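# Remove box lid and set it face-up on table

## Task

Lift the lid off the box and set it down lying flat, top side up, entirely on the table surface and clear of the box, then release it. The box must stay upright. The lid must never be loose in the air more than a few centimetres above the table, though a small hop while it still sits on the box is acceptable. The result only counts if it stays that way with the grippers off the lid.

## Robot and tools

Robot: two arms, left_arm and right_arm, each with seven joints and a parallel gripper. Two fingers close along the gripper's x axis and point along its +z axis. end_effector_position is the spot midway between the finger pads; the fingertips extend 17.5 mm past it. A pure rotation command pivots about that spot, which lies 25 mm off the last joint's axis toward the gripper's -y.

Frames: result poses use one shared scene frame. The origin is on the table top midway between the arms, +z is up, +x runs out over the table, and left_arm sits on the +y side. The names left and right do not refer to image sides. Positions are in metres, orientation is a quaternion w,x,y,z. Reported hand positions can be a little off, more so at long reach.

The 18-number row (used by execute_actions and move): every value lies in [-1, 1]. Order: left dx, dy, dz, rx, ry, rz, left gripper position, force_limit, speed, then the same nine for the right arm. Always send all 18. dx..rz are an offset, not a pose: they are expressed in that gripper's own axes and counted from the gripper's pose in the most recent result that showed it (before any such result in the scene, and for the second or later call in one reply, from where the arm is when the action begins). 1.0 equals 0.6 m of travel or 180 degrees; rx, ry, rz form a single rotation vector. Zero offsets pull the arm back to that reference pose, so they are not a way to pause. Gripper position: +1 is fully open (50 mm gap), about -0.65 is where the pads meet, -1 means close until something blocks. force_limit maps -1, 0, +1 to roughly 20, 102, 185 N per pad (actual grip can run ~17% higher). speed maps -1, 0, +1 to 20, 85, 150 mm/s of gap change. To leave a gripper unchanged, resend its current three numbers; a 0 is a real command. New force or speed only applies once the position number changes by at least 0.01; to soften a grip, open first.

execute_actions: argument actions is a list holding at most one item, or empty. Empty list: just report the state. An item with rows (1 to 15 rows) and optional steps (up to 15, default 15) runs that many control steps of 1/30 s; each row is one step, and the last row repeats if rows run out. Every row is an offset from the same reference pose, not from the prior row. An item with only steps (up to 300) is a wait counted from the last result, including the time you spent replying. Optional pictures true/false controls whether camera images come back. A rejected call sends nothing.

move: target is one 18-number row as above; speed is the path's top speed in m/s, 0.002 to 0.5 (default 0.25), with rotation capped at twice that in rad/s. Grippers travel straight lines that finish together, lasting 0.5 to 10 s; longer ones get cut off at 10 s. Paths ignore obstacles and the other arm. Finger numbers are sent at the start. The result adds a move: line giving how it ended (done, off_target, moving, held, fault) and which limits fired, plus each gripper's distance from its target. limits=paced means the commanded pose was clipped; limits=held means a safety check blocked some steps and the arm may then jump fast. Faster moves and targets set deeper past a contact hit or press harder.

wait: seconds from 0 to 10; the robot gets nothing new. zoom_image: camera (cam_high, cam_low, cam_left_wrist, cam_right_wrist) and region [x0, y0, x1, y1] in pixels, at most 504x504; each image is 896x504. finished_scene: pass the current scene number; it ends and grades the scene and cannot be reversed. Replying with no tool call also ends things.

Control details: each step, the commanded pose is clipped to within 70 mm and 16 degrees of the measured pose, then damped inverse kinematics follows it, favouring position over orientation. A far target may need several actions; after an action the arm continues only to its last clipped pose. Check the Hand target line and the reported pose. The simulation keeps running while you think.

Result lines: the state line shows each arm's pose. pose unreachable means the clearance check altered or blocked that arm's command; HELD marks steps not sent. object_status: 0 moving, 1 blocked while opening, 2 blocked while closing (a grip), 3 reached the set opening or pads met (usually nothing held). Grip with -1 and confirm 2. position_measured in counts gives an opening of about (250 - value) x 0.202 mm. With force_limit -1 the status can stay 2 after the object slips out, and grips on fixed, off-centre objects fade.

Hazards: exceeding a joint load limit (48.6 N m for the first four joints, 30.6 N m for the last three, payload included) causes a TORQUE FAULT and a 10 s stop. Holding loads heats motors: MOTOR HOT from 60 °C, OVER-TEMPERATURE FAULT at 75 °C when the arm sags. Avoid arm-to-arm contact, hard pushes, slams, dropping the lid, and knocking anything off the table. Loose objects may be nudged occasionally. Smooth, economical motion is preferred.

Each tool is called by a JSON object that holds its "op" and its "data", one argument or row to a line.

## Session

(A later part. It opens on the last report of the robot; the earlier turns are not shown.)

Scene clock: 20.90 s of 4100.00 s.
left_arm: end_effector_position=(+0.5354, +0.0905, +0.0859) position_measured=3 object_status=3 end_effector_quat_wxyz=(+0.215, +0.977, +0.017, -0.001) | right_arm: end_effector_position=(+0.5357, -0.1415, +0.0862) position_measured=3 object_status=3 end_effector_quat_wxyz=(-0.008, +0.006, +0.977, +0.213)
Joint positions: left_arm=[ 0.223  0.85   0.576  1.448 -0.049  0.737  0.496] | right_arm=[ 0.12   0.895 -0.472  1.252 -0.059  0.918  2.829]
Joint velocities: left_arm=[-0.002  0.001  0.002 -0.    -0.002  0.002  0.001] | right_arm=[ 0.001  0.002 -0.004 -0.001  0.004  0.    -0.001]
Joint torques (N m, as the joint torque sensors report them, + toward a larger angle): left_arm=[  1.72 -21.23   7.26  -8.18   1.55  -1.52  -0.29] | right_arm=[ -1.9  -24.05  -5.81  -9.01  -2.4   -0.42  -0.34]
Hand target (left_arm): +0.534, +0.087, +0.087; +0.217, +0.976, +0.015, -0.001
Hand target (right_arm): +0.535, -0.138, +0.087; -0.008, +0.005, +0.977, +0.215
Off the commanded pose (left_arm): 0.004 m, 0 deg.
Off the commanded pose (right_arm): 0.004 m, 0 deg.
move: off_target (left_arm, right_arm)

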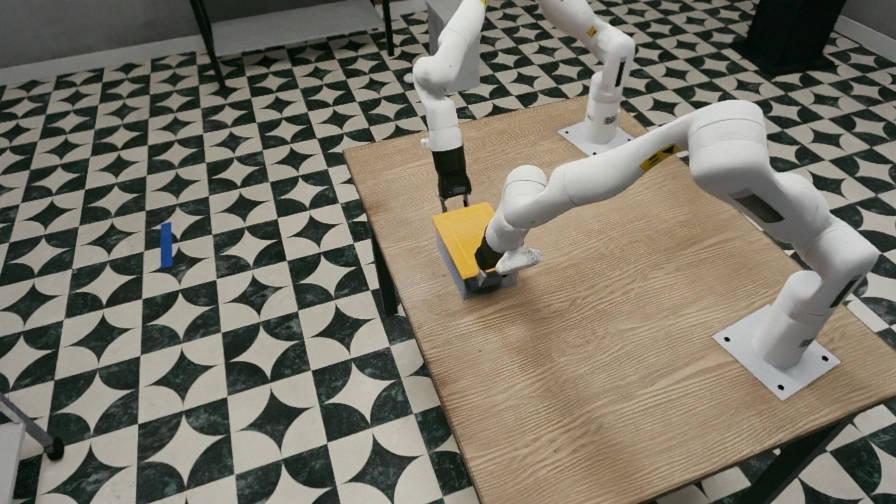

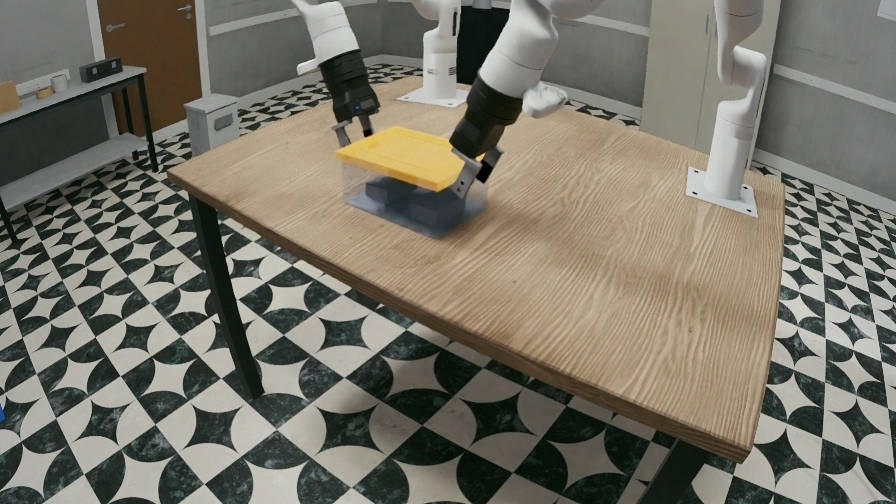

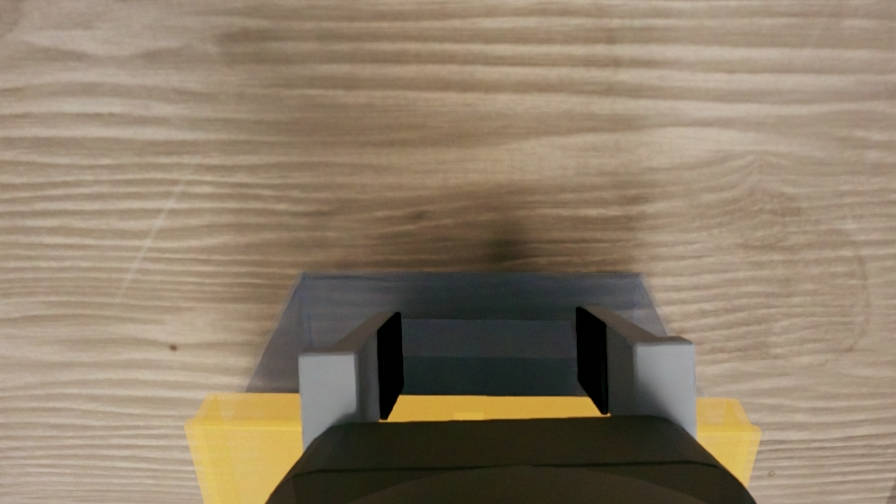

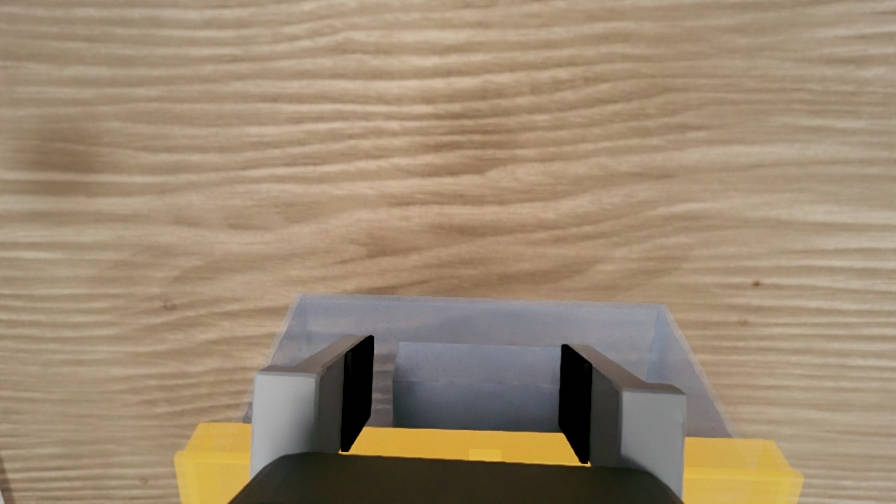

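{"op": "execute_actions", "data": {
  "actions": [
    {"rows":[[0,0.010,0.002,0,0,0,1,0,0,0,0.010,0.002,0,0,0,1,0,0],[0,0.011,0,0,0,0,1,0,0,0,0.011,0,0,0,0,1,0,0],[0,0.012,-0.002,0,0,0,1,0,0,0,0.012,-0.002,0,0,0,1,0,0],[0,0.013,-0.005,0,0,0,1,0,0,0,0.013,-0.005,0,0,0,1,0,0],[0,0.014,-0.007,0,0,0,1,0,0,0,0.014,-0.007,0,0,0,1,0,0],[0,0.015,-0.009,0,0,0,1,0,0,0,0.015,-0.009,0,0,0,1,0,0],[0,0.016,-0.012,0,0,0,1,0,0,0,0.016,-0.012,0,0,0,1,0,0],[0,0.017,-0.014,0,0,0,1,0,0,0,0.017,-0.014,0,0,0,1,0,0],[0,0.018,-0.016,0,0,0,1,0,0,0,0.018,-0.016,0,0,0,1,0,0],[0,0.0195,-0.0185,0,0,0,1,0,0,0,0.0195,-0.0185,0,0,0,1,0,0]],"steps":15}
  ]
}}

{"op": "zoom_image", "data": {
  "camera": "cam_low",
  "region": [300, 90, 540, 250]
}}

Scene clock: 22.87 s of 4100.00 s.
left_arm: end_effector_position=(+0.5371, +0.0896, +0.0990) position_measured=3 object_status=3 end_effector_quat_wxyz=(+0.212, +0.977, +0.019, -0.002) | right_arm: end_effector_position=(+0.5376, -0.1406, +0.1000) position_measured=3 object_status=3 end_effector_quat_wxyz=(-0.007, +0.008, +0.977, +0.211)
Joint positions: left_arm=[ 0.23   0.833  0.575  1.424 -0.048  0.774  0.511] | right_arm=[ 0.113  0.88  -0.47   1.23  -0.057  0.95   2.81 ]
Joint velocities: left_arm=[-0.002 -0.003  0.004 -0.    -0.004  0.001  0.004] | right_arm=[ 0.002 -0.002 -0.005  0.001  0.007  0.001 -0.005]
Joint torques (N m, as the joint torque sensors report them, + toward a larger angle): left_arm=[  3.26 -21.78   7.96  -8.88   1.96  -1.89  -0.42] | right_arm=[ -3.84 -24.21  -6.84  -9.46  -2.78  -0.42   0.24]
Hand target (left_arm): +0.536, +0.085, +0.101; +0.215, +0.977, +0.017, -0.001
Hand target (right_arm): +0.536, -0.135, +0.101; -0.008, +0.006, +0.977, +0.213
Off the commanded pose (left_arm): 0.006 m, 0 deg.
Off the commanded pose (right_arm): 0.005 m, 0 deg.
Steps of this call (steps 1 to 44: nothing new was sent; steps 45 to 59: all 15 steps of this action). Readings (end_effector_position | what the end effector reports):
45: left_arm (+0.5353, +0.0901, +0.0859) | right_arm (+0.5357, -0.1410, +0.0862) | left_arm position_measured=3 object_status=3 | right_arm position_measured=3 object_status=3
46: left_arm (+0.5357, +0.0896, +0.0858) | right_arm (+0.5360, -0.1408, +0.0863) | left_arm position_measured=3 object_status=3 | right_arm position_measured=3 object_status=3
48: left_arm (+0.5362, +0.0902, +0.0877) | right_arm (+0.5361, -0.1413, +0.0883) | left_arm position_measured=3 object_status=3 | right_arm position_measured=3 object_status=3
52: left_arm (+0.5362, +0.0897, +0.0935) | right_arm (+0.5364, -0.1406, +0.0939) | left_arm position_measured=3 object_status=3 | right_arm position_measured=3 object_status=3
59: the state above

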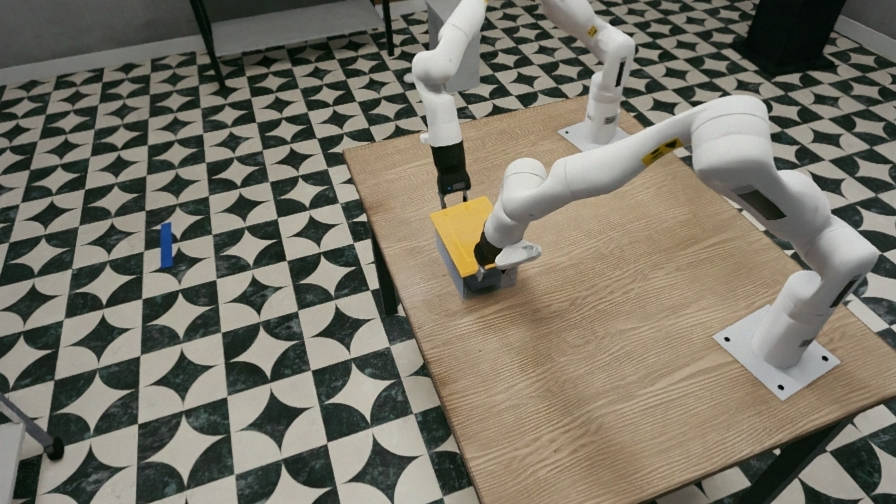

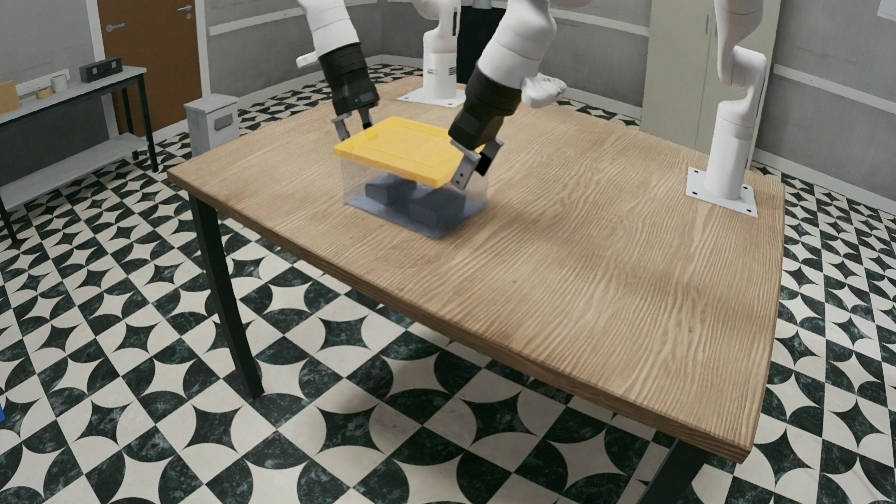

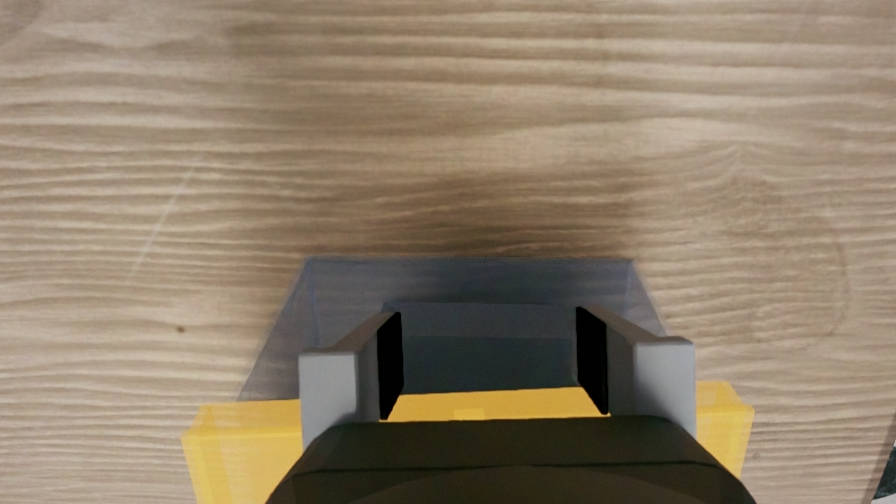

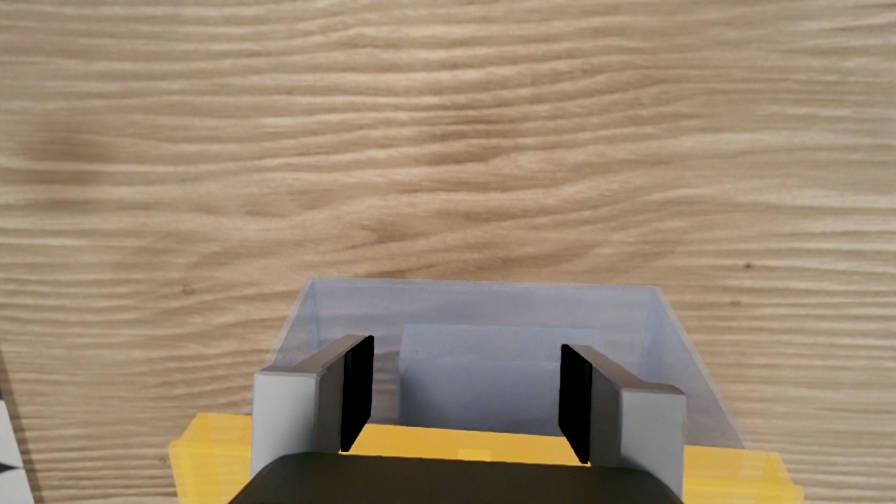

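Region (300, 90, 540, 250) of cam_low's 896x504 image, scaled by 2.100, with more detail than that image has.

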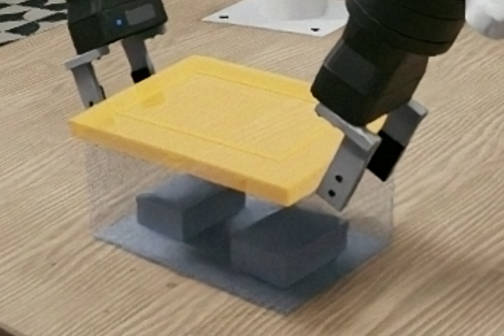

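{"op": "execute_actions", "data": {
  "actions": [
    {"rows":[[0,0.009,0,0,0,0.003,1,0,0,0,0.009,0,0,0,-0.004,1,0,0],[0,0.0105,-0.003,0,0,0.003,1,0,0,0,0.0105,-0.003,0,0,-0.004,1,0,0],[0,0.012,-0.006,0,0,0.003,1,0,0,0,0.012,-0.006,0,0,-0.004,1,0,0],[0,0.0135,-0.009,0,0,0.003,1,0,0,0,0.0135,-0.009,0,0,-0.004,1,0,0],[0,0.015,-0.012,0,0,0.003,1,0,0,0,0.015,-0.012,0,0,-0.004,1,0,0],[0,0.0165,-0.015,0,0,0.003,1,0,0,0,0.0165,-0.015,0,0,-0.004,1,0,0],[0,0.018,-0.018,0,0,0.003,1,0,0,0,0.018,-0.018,0,0,-0.004,1,0,0],[0,0.019,-0.021,0,0,0.003,1,0,0,0,0.019,-0.021,0,0,-0.004,1,0,0],[0,0.0205,-0.024,0,0,0.003,1,0,0,0,0.0205,-0.024,0,0,-0.004,1,0,0],[0,0.022,-0.027,0,0,0.003,1,0,0,0,0.022,-0.027,0,0,-0.004,1,0,0],[0,0.023,-0.030,0,0,0.003,1,0,0,0,0.023,-0.030,0,0,-0.004,1,0,0]],"steps":15}
  ]
}}

{"op": "zoom_image", "data": {
  "camera": "cam_low",
  "region": [300, 90, 540, 250]
}}

Scene clock: 25.50 s of 4100.00 s.
left_arm: end_effector_position=(+0.5392, +0.0894, +0.1193) position_measured=3 object_status=3 end_effector_quat_wxyz=(+0.209, +0.978, +0.017, -0.001) | right_arm: end_effector_position=(+0.5399, -0.1409, +0.1211) position_measured=3 object_status=3 end_effector_quat_wxyz=(-0.005, +0.005, +0.978, +0.208)
Joint positions: left_arm=[ 0.233  0.809  0.58   1.393 -0.048  0.827  0.522] | right_arm=[ 0.109  0.857 -0.472  1.199 -0.053  0.999  2.799]
Joint velocities: left_arm=[-0.003 -0.001  0.002  0.    -0.005  0.003  0.004] | right_arm=[ 0.001 -0.001 -0.007  0.001  0.007  0.004 -0.004]
Joint torques (N m, as the joint torque sensors report them, + toward a larger angle): left_arm=[  2.83 -21.46   7.89  -9.29   2.02  -1.8   -0.84] | right_arm=[ -3.73 -24.37  -6.69 -10.    -2.68  -0.67  -0.13]
Hand target (left_arm): +0.538, +0.085, +0.121; +0.212, +0.977, +0.015, -0.001
Hand target (right_arm): +0.538, -0.135, +0.122; -0.006, +0.002, +0.977, +0.211
Off the commanded pose (left_arm): 0.005 m, 0 deg.
Off the commanded pose (right_arm): 0.006 m, 0 deg.
Steps of this call (steps 1 to 64: nothing new was sent; steps 65 to 79: all 15 steps of this action). Readings (end_effector_position | what the end effector reports):
65: left_arm (+0.5372, +0.0895, +0.0991) | right_arm (+0.5377, -0.1405, +0.1003) | left_arm position_measured=3 object_status=3 | right_arm position_measured=3 object_status=3
66: left_arm (+0.5378, +0.0896, +0.0993) | right_arm (+0.5384, -0.1407, +0.1008) | left_arm position_measured=3 object_status=3 | right_arm position_measured=3 object_status=3
68: left_arm (+0.5388, +0.0897, +0.1032) | right_arm (+0.5391, -0.1406, +0.1048) | left_arm position_measured=3 object_status=3 | right_arm position_measured=3 object_status=3
72: left_arm (+0.5392, +0.0895, +0.1112) | right_arm (+0.5398, -0.1408, +0.1129) | left_arm position_measured=3 object_status=3 | right_arm position_measured=3 object_status=3
79: the state above

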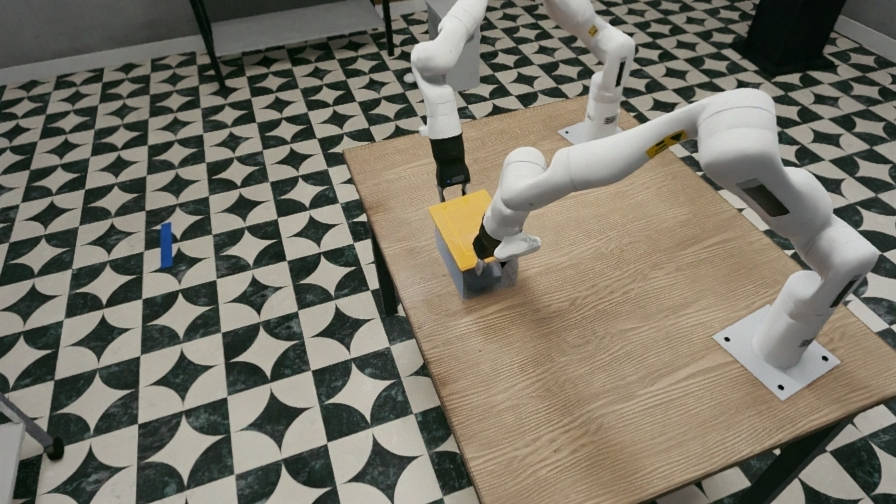

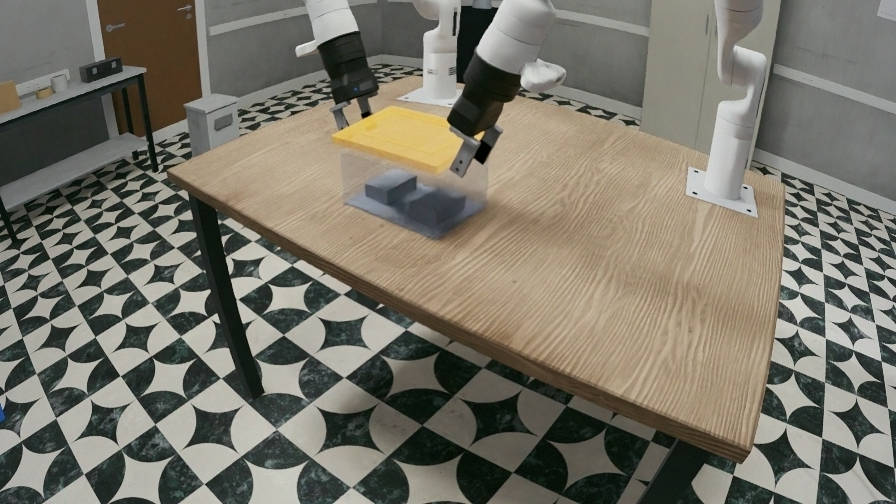

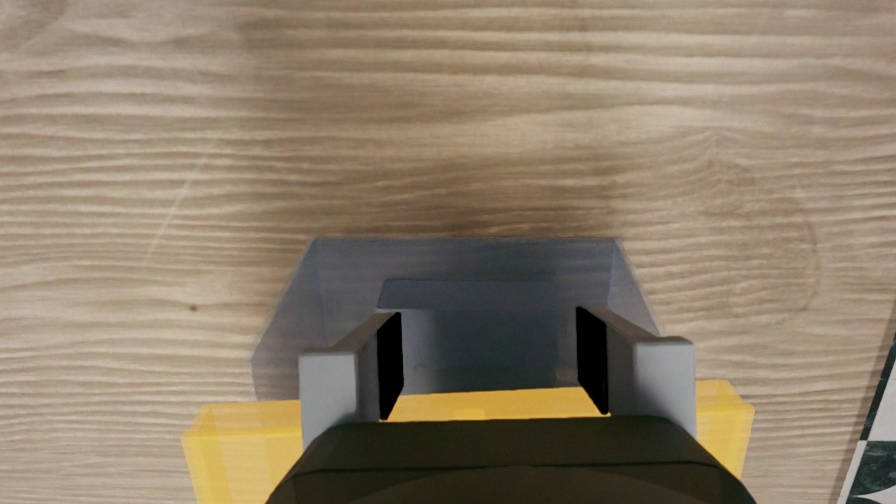

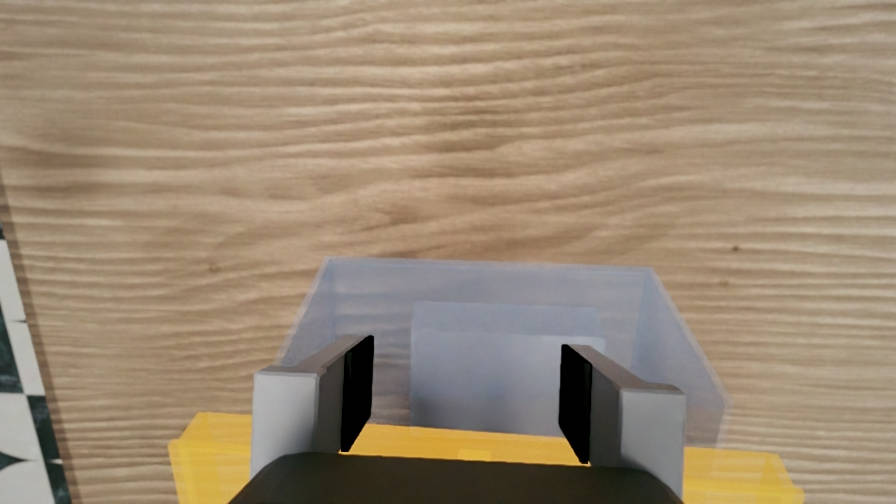

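Region (300, 90, 540, 250) of cam_low's 896x504 image, scaled by 2.100, with more detail than that image has.

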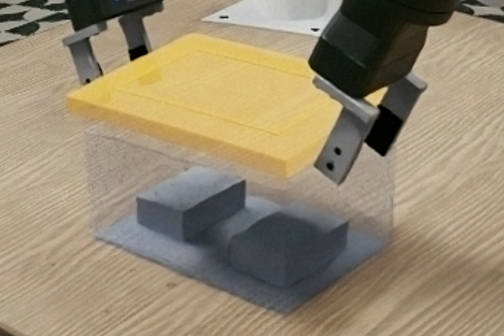

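{"op": "execute_actions", "data": {
  "actions": [
    {"rows":[[-0.004,0.0083,0.002,-0.002,0,0.002,1,0,0,0.004,0.0083,0.003,-0.002,0,-0.002,1,0,0],[-0.010,0.008,0.002,-0.002,0,0.002,1,0,0,0.010,0.0083,0.003,-0.002,0,-0.002,1,0,0],[-0.017,0.0078,0.002,-0.002,0,0.002,1,0,0,0.017,0.0083,0.003,-0.002,0,-0.002,1,0,0],[-0.024,0.0076,0.002,-0.002,0,0.002,1,0,0,0.024,0.0083,0.003,-0.002,0,-0.002,1,0,0],[-0.031,0.0074,0.002,-0.002,0,0.002,1,0,0,0.031,0.0083,0.003,-0.002,0,-0.002,1,0,0],[-0.038,0.0072,0.002,-0.002,0,0.002,1,0,0,0.038,0.0083,0.003,-0.002,0,-0.002,1,0,0],[-0.045,0.007,0.002,-0.002,0,0.002,1,0,0,0.045,0.0083,0.003,-0.002,0,-0.002,1,0,0],[-0.052,0.0068,0.002,-0.002,0,0.002,1,0,0,0.052,0.0083,0.003,-0.002,0,-0.002,1,0,0],[-0.059,0.0066,0.002,-0.002,0,0.002,1,0,0,0.059,0.0083,0.003,-0.002,0,-0.002,1,0,0],[-0.066,0.0064,0.002,-0.002,0,0.002,1,0,0,0.066,0.0083,0.003,-0.002,0,-0.002,1,0,0],[-0.073,0.0062,0.002,-0.002,0,0.002,1,0,0,0.073,0.0083,0.003,-0.002,0,-0.002,1,0,0],[-0.080,0.006,0.001,-0.002,0,0.002,1,0,0,0.080,0.0083,0.003,-0.002,0,-0.002,1,0,0],[-0.087,0.0058,0.001,-0.002,0,0.002,1,0,0,0.087,0.0083,0.003,-0.002,0,-0.002,1,0,0],[-0.094,0.0056,0.001,-0.002,0,0.002,1,0,0,0.094,0.0083,0.003,-0.002,0,-0.002,1,0,0],[-0.100,0.0055,0.001,-0.002,0,0.002,1,0,0,0.100,0.0083,0.003,-0.002,0,-0.002,1,0,0]],"steps":15}
  ]
}}

{"op": "wait", "data": {
  "seconds": 0.2
}}

Scene clock: 28.87 s of 4100.00 s.
left_arm: end_effector_position=(+0.4904, +0.0895, +0.1187) position_measured=3 object_status=3 end_effector_quat_wxyz=(+0.208, +0.978, +0.017, -0.000) | right_arm: end_effector_position=(+0.4915, -0.1408, +0.1207) position_measured=3 object_status=3 end_effector_quat_wxyz=(-0.005, +0.005, +0.978, +0.208)
Joint positions: left_arm=[ 0.227  0.727  0.595  1.571 -0.027  0.72   0.549] | right_arm=[ 0.131  0.764 -0.496  1.405 -0.071  0.881  2.787]
Joint velocities: left_arm=[-0.005 -0.199  0.044  0.427  0.057 -0.253  0.074] | right_arm=[ 0.047 -0.225 -0.064  0.495 -0.053 -0.279 -0.034]
Joint torques (N m, as the joint torque sensors report them, + toward a larger angle): left_arm=[  3.19 -19.39   8.56  -8.87   1.71  -2.26  -0.63] | right_arm=[ -3.73 -22.55  -7.58  -9.11  -2.5   -0.55   0.64]
Hand target (left_arm): +0.479, +0.084, +0.120; +0.211, +0.977, +0.014, -0.000
Hand target (right_arm): +0.480, -0.135, +0.122; -0.005, +0.002, +0.977, +0.211
Off the commanded pose (left_arm): 0.012 m, 1 deg.
Off the commanded pose (right_arm): 0.013 m, 1 deg.
Steps of this call (steps 1 to 86: nothing new was sent; steps 87 to 101: all 15 steps of this action). Readings (end_effector_position | what the end effector reports):
87: left_arm (+0.5391, +0.0895, +0.1194) | right_arm (+0.5398, -0.1409, +0.1212) | left_arm position_measured=3 object_status=3 | right_arm position_measured=3 object_status=3
88: left_arm (+0.5386, +0.0894, +0.1191) | right_arm (+0.5393, -0.1410, +0.1212) | left_arm position_measured=3 object_status=3 | right_arm position_measured=3 object_status=3
90: left_arm (+0.5343, +0.0894, +0.1194) | right_arm (+0.5351, -0.1409, +0.1217) | left_arm position_measured=3 object_status=3 | right_arm position_measured=3 object_status=3
94: left_arm (+0.5196, +0.0894, +0.1192) | right_arm (+0.5207, -0.1409, +0.1213) | left_arm position_measured=3 object_status=3 | right_arm position_measured=3 object_status=3
101: the state above

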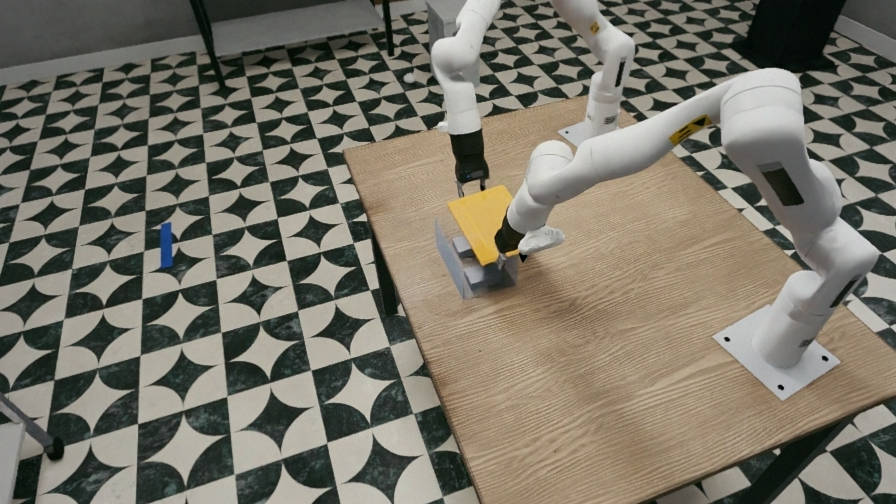

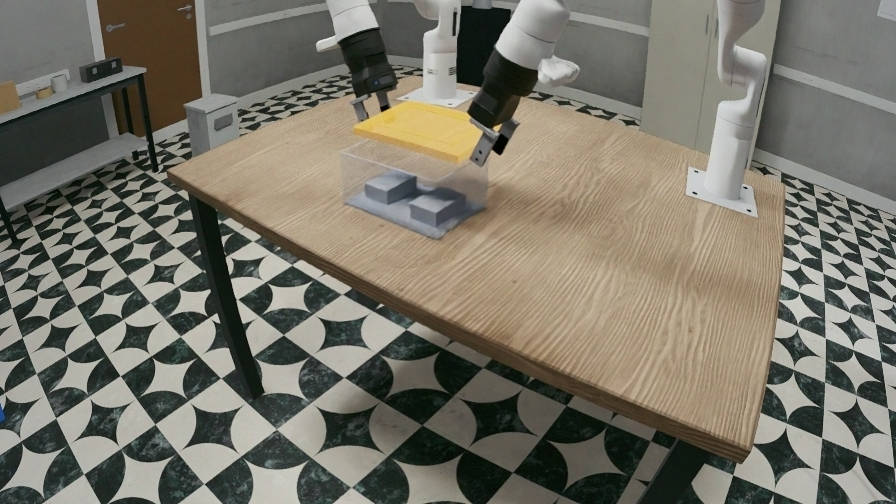

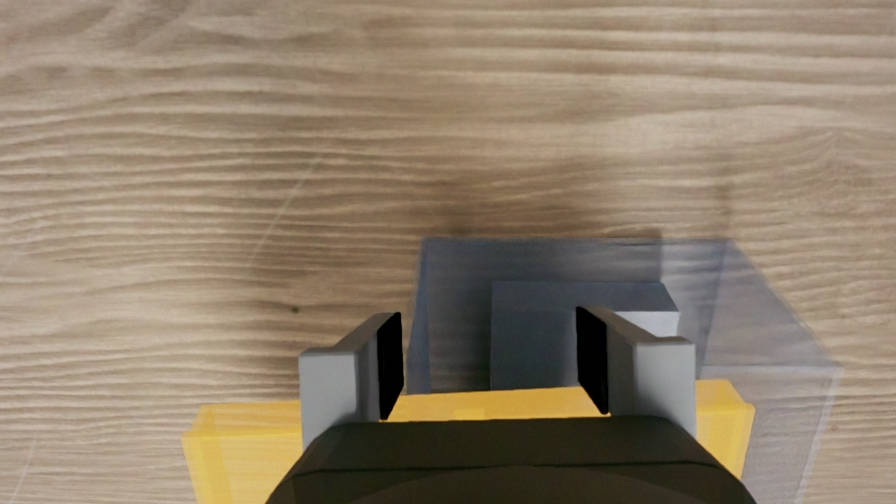

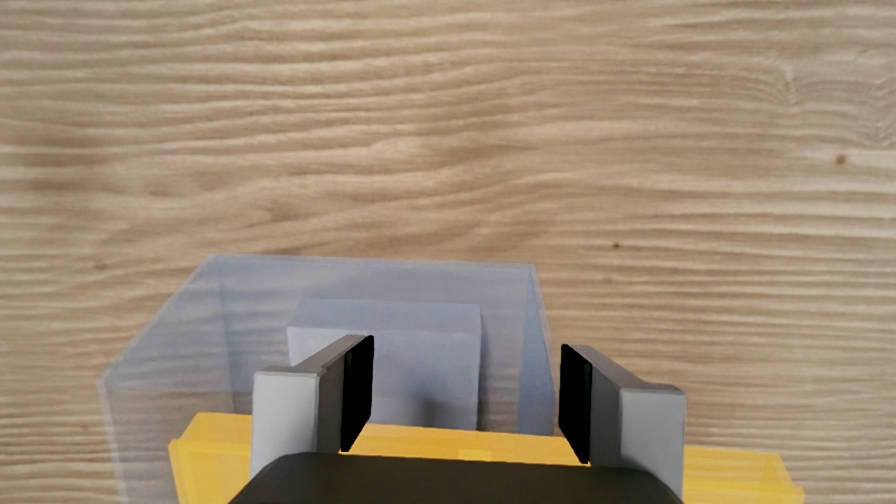

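Scene clock: 29.07 s of 4100.00 s.
left_arm: end_effector_position=(+0.4806, +0.0895, +0.1177) position_measured=3 object_status=3 end_effector_quat_wxyz=(+0.208, +0.978, +0.017, -0.002) | right_arm: end_effector_position=(+0.4813, -0.1408, +0.1195) position_measured=3 object_status=3 end_effector_quat_wxyz=(-0.006, +0.005, +0.978, +0.208)
Joint positions: left_arm=[ 0.227  0.714  0.598  1.602 -0.023  0.702  0.554] | right_arm=[ 0.134  0.748 -0.501  1.444 -0.075  0.859  2.784]
Joint velocities: left_arm=[-0.001 -0.015  0.001  0.005  0.001 -0.008 -0.   ] | right_arm=[ 0.005 -0.019 -0.002  0.005 -0.002 -0.01   0.   ]
Joint torques (N m, as the joint torque sensors report them, + toward a larger angle): left_arm=[  2.52 -18.87   7.93  -9.15   1.9   -2.31  -0.41] | right_arm=[ -3.88 -21.56  -7.49  -9.66  -2.84  -1.06   0.15]
Hand target (left_arm): +0.479, +0.084, +0.120; +0.211, +0.977, +0.014, -0.000
Hand target (right_arm): +0.480, -0.135, +0.122; -0.005, +0.002, +0.977, +0.211
Off the commanded pose (left_arm): 0.006 m, 1 deg.
Off the commanded pose (right_arm): 0.006 m, 1 deg.
Steps of this call (steps 1 to 6: nothing new was sent). Readings (end_effector_position | what the end effector reports):
1: left_arm (+0.4863, +0.0895, +0.1186) | right_arm (+0.4875, -0.1407, +0.1206) | left_arm position_measured=3 object_status=3 | right_arm position_measured=3 object_status=3
2: left_arm (+0.4831, +0.0894, +0.1182) | right_arm (+0.4842, -0.1408, +0.1202) | left_arm position_measured=3 object_status=3 | right_arm position_measured=3 object_status=3
4: left_arm (+0.4806, +0.0895, +0.1174) | right_arm (+0.4813, -0.1408, +0.1193) | left_arm position_measured=3 object_status=3 | right_arm position_measured=3 object_status=3
6: the state above

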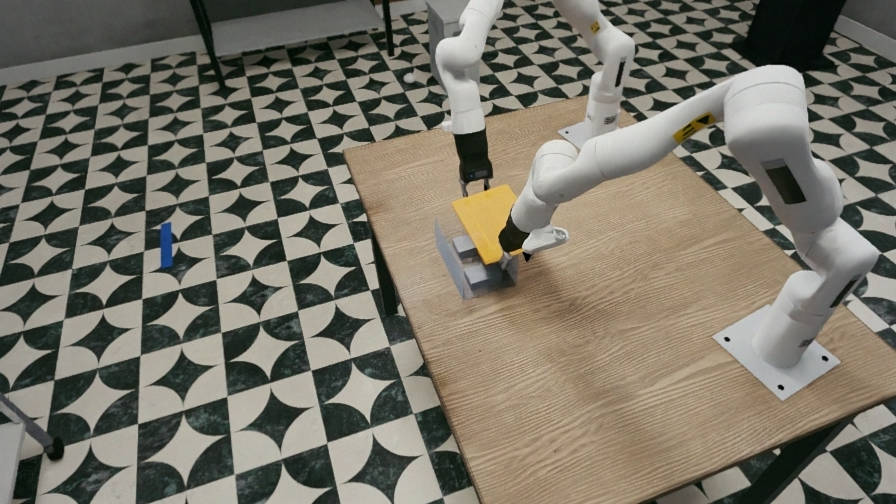

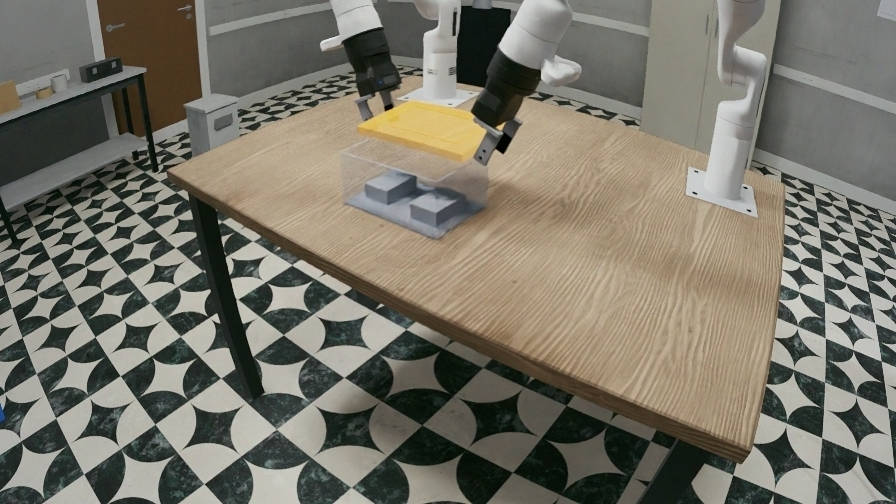

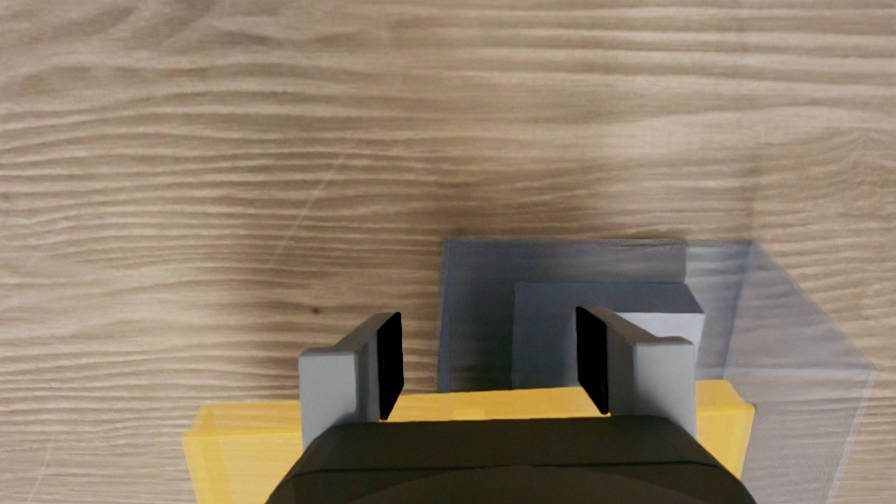

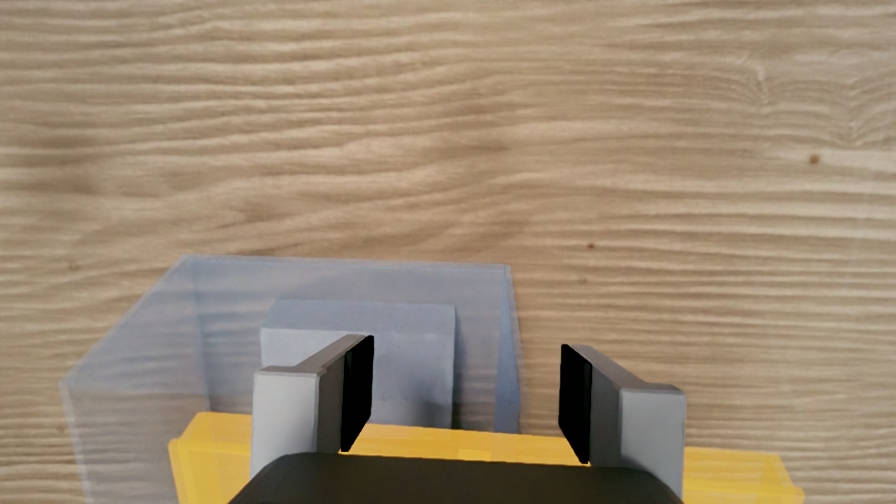

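{"op": "execute_actions", "data": {
  "actions": [
    {"rows":[[-0.005,0.009,0.001,-0.002,0,0.002,1,0,0,0.005,0.009,0.002,-0.002,0,-0.002,1,0,0],[-0.013,0.0088,0.001,-0.002,0,0.002,1,0,0,0.013,0.009,0.002,-0.002,0,-0.002,1,0,0],[-0.024,0.0085,0.001,-0.002,0,0.002,1,0,0,0.024,0.009,0.002,-0.002,0,-0.002,1,0,0],[-0.038,0.008,0.001,-0.002,0,0.002,1,0,0,0.038,0.009,0.002,-0.002,0,-0.002,1,0,0],[-0.054,0.0076,0,-0.002,0,0.002,1,0,0,0.054,0.009,0.002,-0.002,0,-0.002,1,0,0],[-0.071,0.0072,0,-0.002,0,0.002,1,0,0,0.071,0.009,0.002,-0.002,0,-0.002,1,0,0],[-0.088,0.0068,0,-0.002,0,0.002,1,0,0,0.088,0.009,0.002,-0.002,0,-0.002,1,0,0],[-0.105,0.0063,0,-0.002,0,0.002,1,0,0,0.105,0.009,0.002,-0.002,0,-0.002,1,0,0],[-0.122,0.0058,0,-0.002,0,0.002,1,0,0,0.122,0.009,0.002,-0.002,0,-0.002,1,0,0],[-0.139,0.0054,-0.001,-0.002,0,0.002,1,0,0,0.139,0.009,0.002,-0.002,0,-0.002,1,0,0],[-0.156,0.005,-0.001,-0.002,0,0.002,1,0,0,0.156,0.009,0.002,-0.002,0,-0.002,1,0,0],[-0.172,0.0046,-0.001,-0.002,0,0.002,1,0,0,0.172,0.009,0.002,-0.002,0,-0.002,1,0,0],[-0.186,0.0042,-0.001,-0.002,0,0.002,1,0,0,0.186,0.009,0.002,-0.002,0,-0.002,1,0,0],[-0.197,0.004,-0.001,-0.002,0,0.002,1,0,0,0.197,0.009,0.002,-0.002,0,-0.002,1,0,0],[-0.205,0.0038,-0.001,-0.002,0,0.002,1,0,0,0.205,0.009,0.002,-0.002,0,-0.002,1,0,0]],"steps":15}
  ],
  "pictures": false
}}

{"op": "wait", "data": {
  "seconds": 0.3
}}

Scene clock: 31.90 s of 4100.00 s.
left_arm: end_effector_position=(+0.3843, +0.0899, +0.1171) position_measured=3 object_status=3 end_effector_quat_wxyz=(+0.205, +0.979, +0.016, -0.005) | right_arm: end_effector_position=(+0.3867, -0.1408, +0.1188) position_measured=3 object_status=3 end_effector_quat_wxyz=(-0.011, +0.004, +0.979, +0.205)
Joint positions: left_arm=[0.249 0.572 0.634 1.888 0.025 0.533 0.619] | right_arm=[ 0.152  0.595 -0.553  1.765 -0.122  0.685  2.756]
Joint velocities: left_arm=[ 0.106 -0.364  0.12   0.727  0.153 -0.458  0.201] | right_arm=[ 0.029 -0.4   -0.17   0.838 -0.163 -0.472 -0.08 ]
Joint torques (N m, as the joint torque sensors report them, + toward a larger angle): left_arm=[  3.09 -16.07   7.34  -9.83   1.72  -2.58  -0.51] | right_arm=[ -3.07 -17.7   -6.88 -10.13  -2.8   -1.18  -0.07]
Hand target (left_arm): +0.359, +0.085, +0.119; +0.209, +0.978, +0.013, -0.004
Hand target (right_arm): +0.359, -0.136, +0.120; -0.010, +0.002, +0.978, +0.207
Off the commanded pose (left_arm): 0.027 m, 1 deg.
Off the commanded pose (right_arm): 0.029 m, 1 deg.
Steps of this call (steps 1 to 70: nothing new was sent; steps 71 to 85: all 15 steps of this action). Readings (end_effector_position | what the end effector reports):
71: left_arm (+0.4808, +0.0895, +0.1184) | right_arm (+0.4817, -0.1409, +0.1206) | left_arm position_measured=3 object_status=3 | right_arm position_measured=3 object_status=3
72: left_arm (+0.4798, +0.0894, +0.1181) | right_arm (+0.4807, -0.1410, +0.1203) | left_arm position_measured=3 object_status=3 | right_arm position_measured=3 object_status=3
74: left_arm (+0.4737, +0.0895, +0.1181) | right_arm (+0.4745, -0.1409, +0.1199) | left_arm position_measured=3 object_status=3 | right_arm position_measured=3 object_status=3
78: left_arm (+0.4481, +0.0897, +0.1186) | right_arm (+0.4496, -0.1408, +0.1206) | left_arm position_measured=3 object_status=3 | right_arm position_measured=3 object_status=3
85: the state above

Scene clock: 32.20 s of 4100.00 s.
left_arm: end_effector_position=(+0.3592, +0.0900, +0.1164) position_measured=3 object_status=3 end_effector_quat_wxyz=(+0.206, +0.978, +0.016, -0.006) | right_arm: end_effector_position=(+0.3598, -0.1408, +0.1180) position_measured=3 object_status=3 end_effector_quat_wxyz=(-0.011, +0.005, +0.979, +0.205)
Joint positions: left_arm=[0.26  0.538 0.646 1.956 0.04  0.489 0.638] | right_arm=[ 0.154  0.554 -0.572  1.851 -0.141  0.633  2.748]
Joint velocities: left_arm=[ 0.003 -0.015 -0.003  0.001 -0.001 -0.003  0.   ] | right_arm=[ 0.003 -0.021 -0.    -0.002 -0.001 -0.003 -0.001]
Joint torques (N m, as the joint torque sensors report them, + toward a larger angle): left_arm=[  2.51 -14.76   6.36  -9.77   1.29  -2.46  -0.4 ] | right_arm=[ -2.91 -16.48  -7.08  -8.66  -2.18  -1.25   0.15]
Hand target (left_arm): +0.359, +0.085, +0.119; +0.209, +0.978, +0.013, -0.004
Hand target (right_arm): +0.359, -0.136, +0.120; -0.010, +0.002, +0.978, +0.207
Off the commanded pose (left_arm): 0.008 m, 1 deg.
Off the commanded pose (right_arm): 0.008 m, 1 deg.
Steps of this call (steps 1 to 9: nothing new was sent). Readings (end_effector_position | what the end effector reports):
1: left_arm (+0.3759, +0.0898, +0.1169) | right_arm (+0.3782, -0.1408, +0.1186) | left_arm position_measured=3 object_status=3 | right_arm position_measured=3 object_status=3
2: left_arm (+0.3689, +0.0898, +0.1166) | right_arm (+0.3709, -0.1408, +0.1182) | left_arm position_measured=3 object_status=3 | right_arm position_measured=3 object_status=3
4: left_arm (+0.3603, +0.0899, +0.1159) | right_arm (+0.3613, -0.1408, +0.1173) | left_arm position_measured=3 object_status=3 | right_arm position_measured=3 object_status=3
8: left_arm (+0.3591, +0.0900, +0.1162) | right_arm (+0.3596, -0.1408, +0.1177) | left_arm position_measured=3 object_status=3 | right_arm position_measured=3 object_status=3
9: the state above

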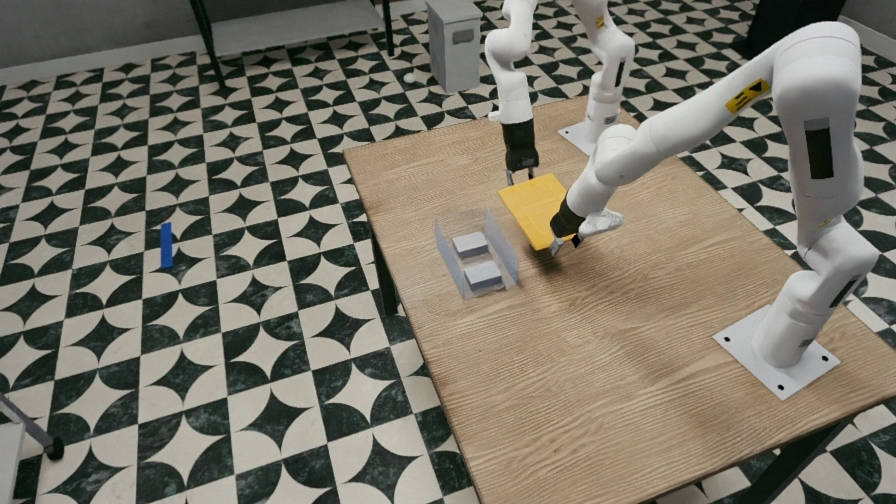

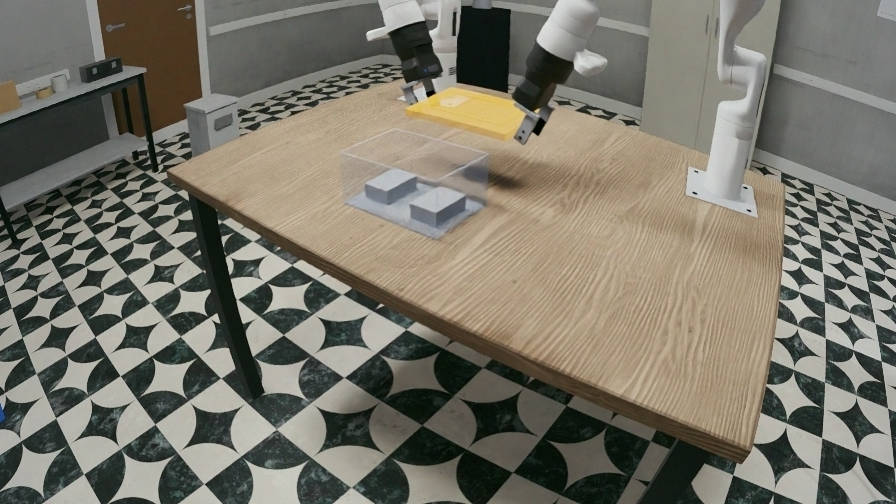

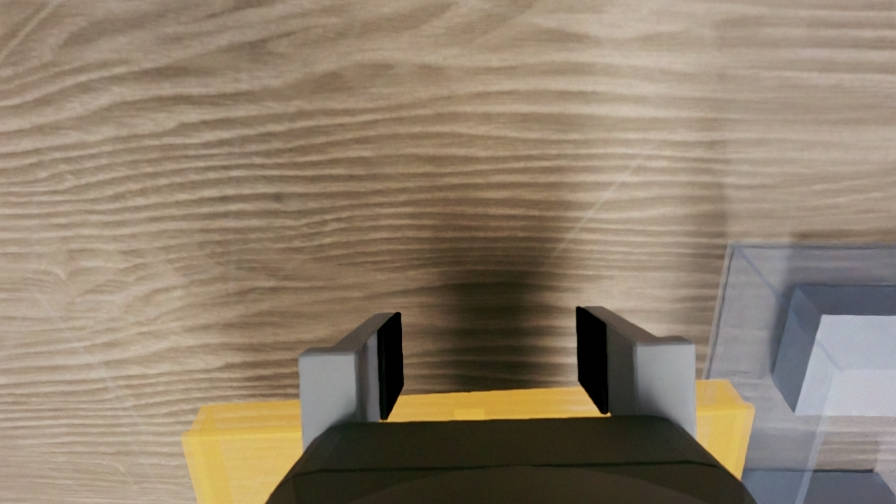

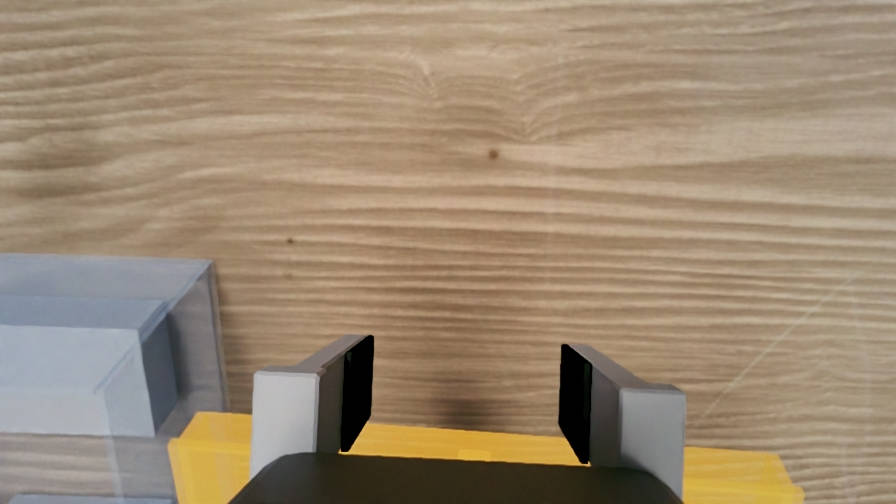

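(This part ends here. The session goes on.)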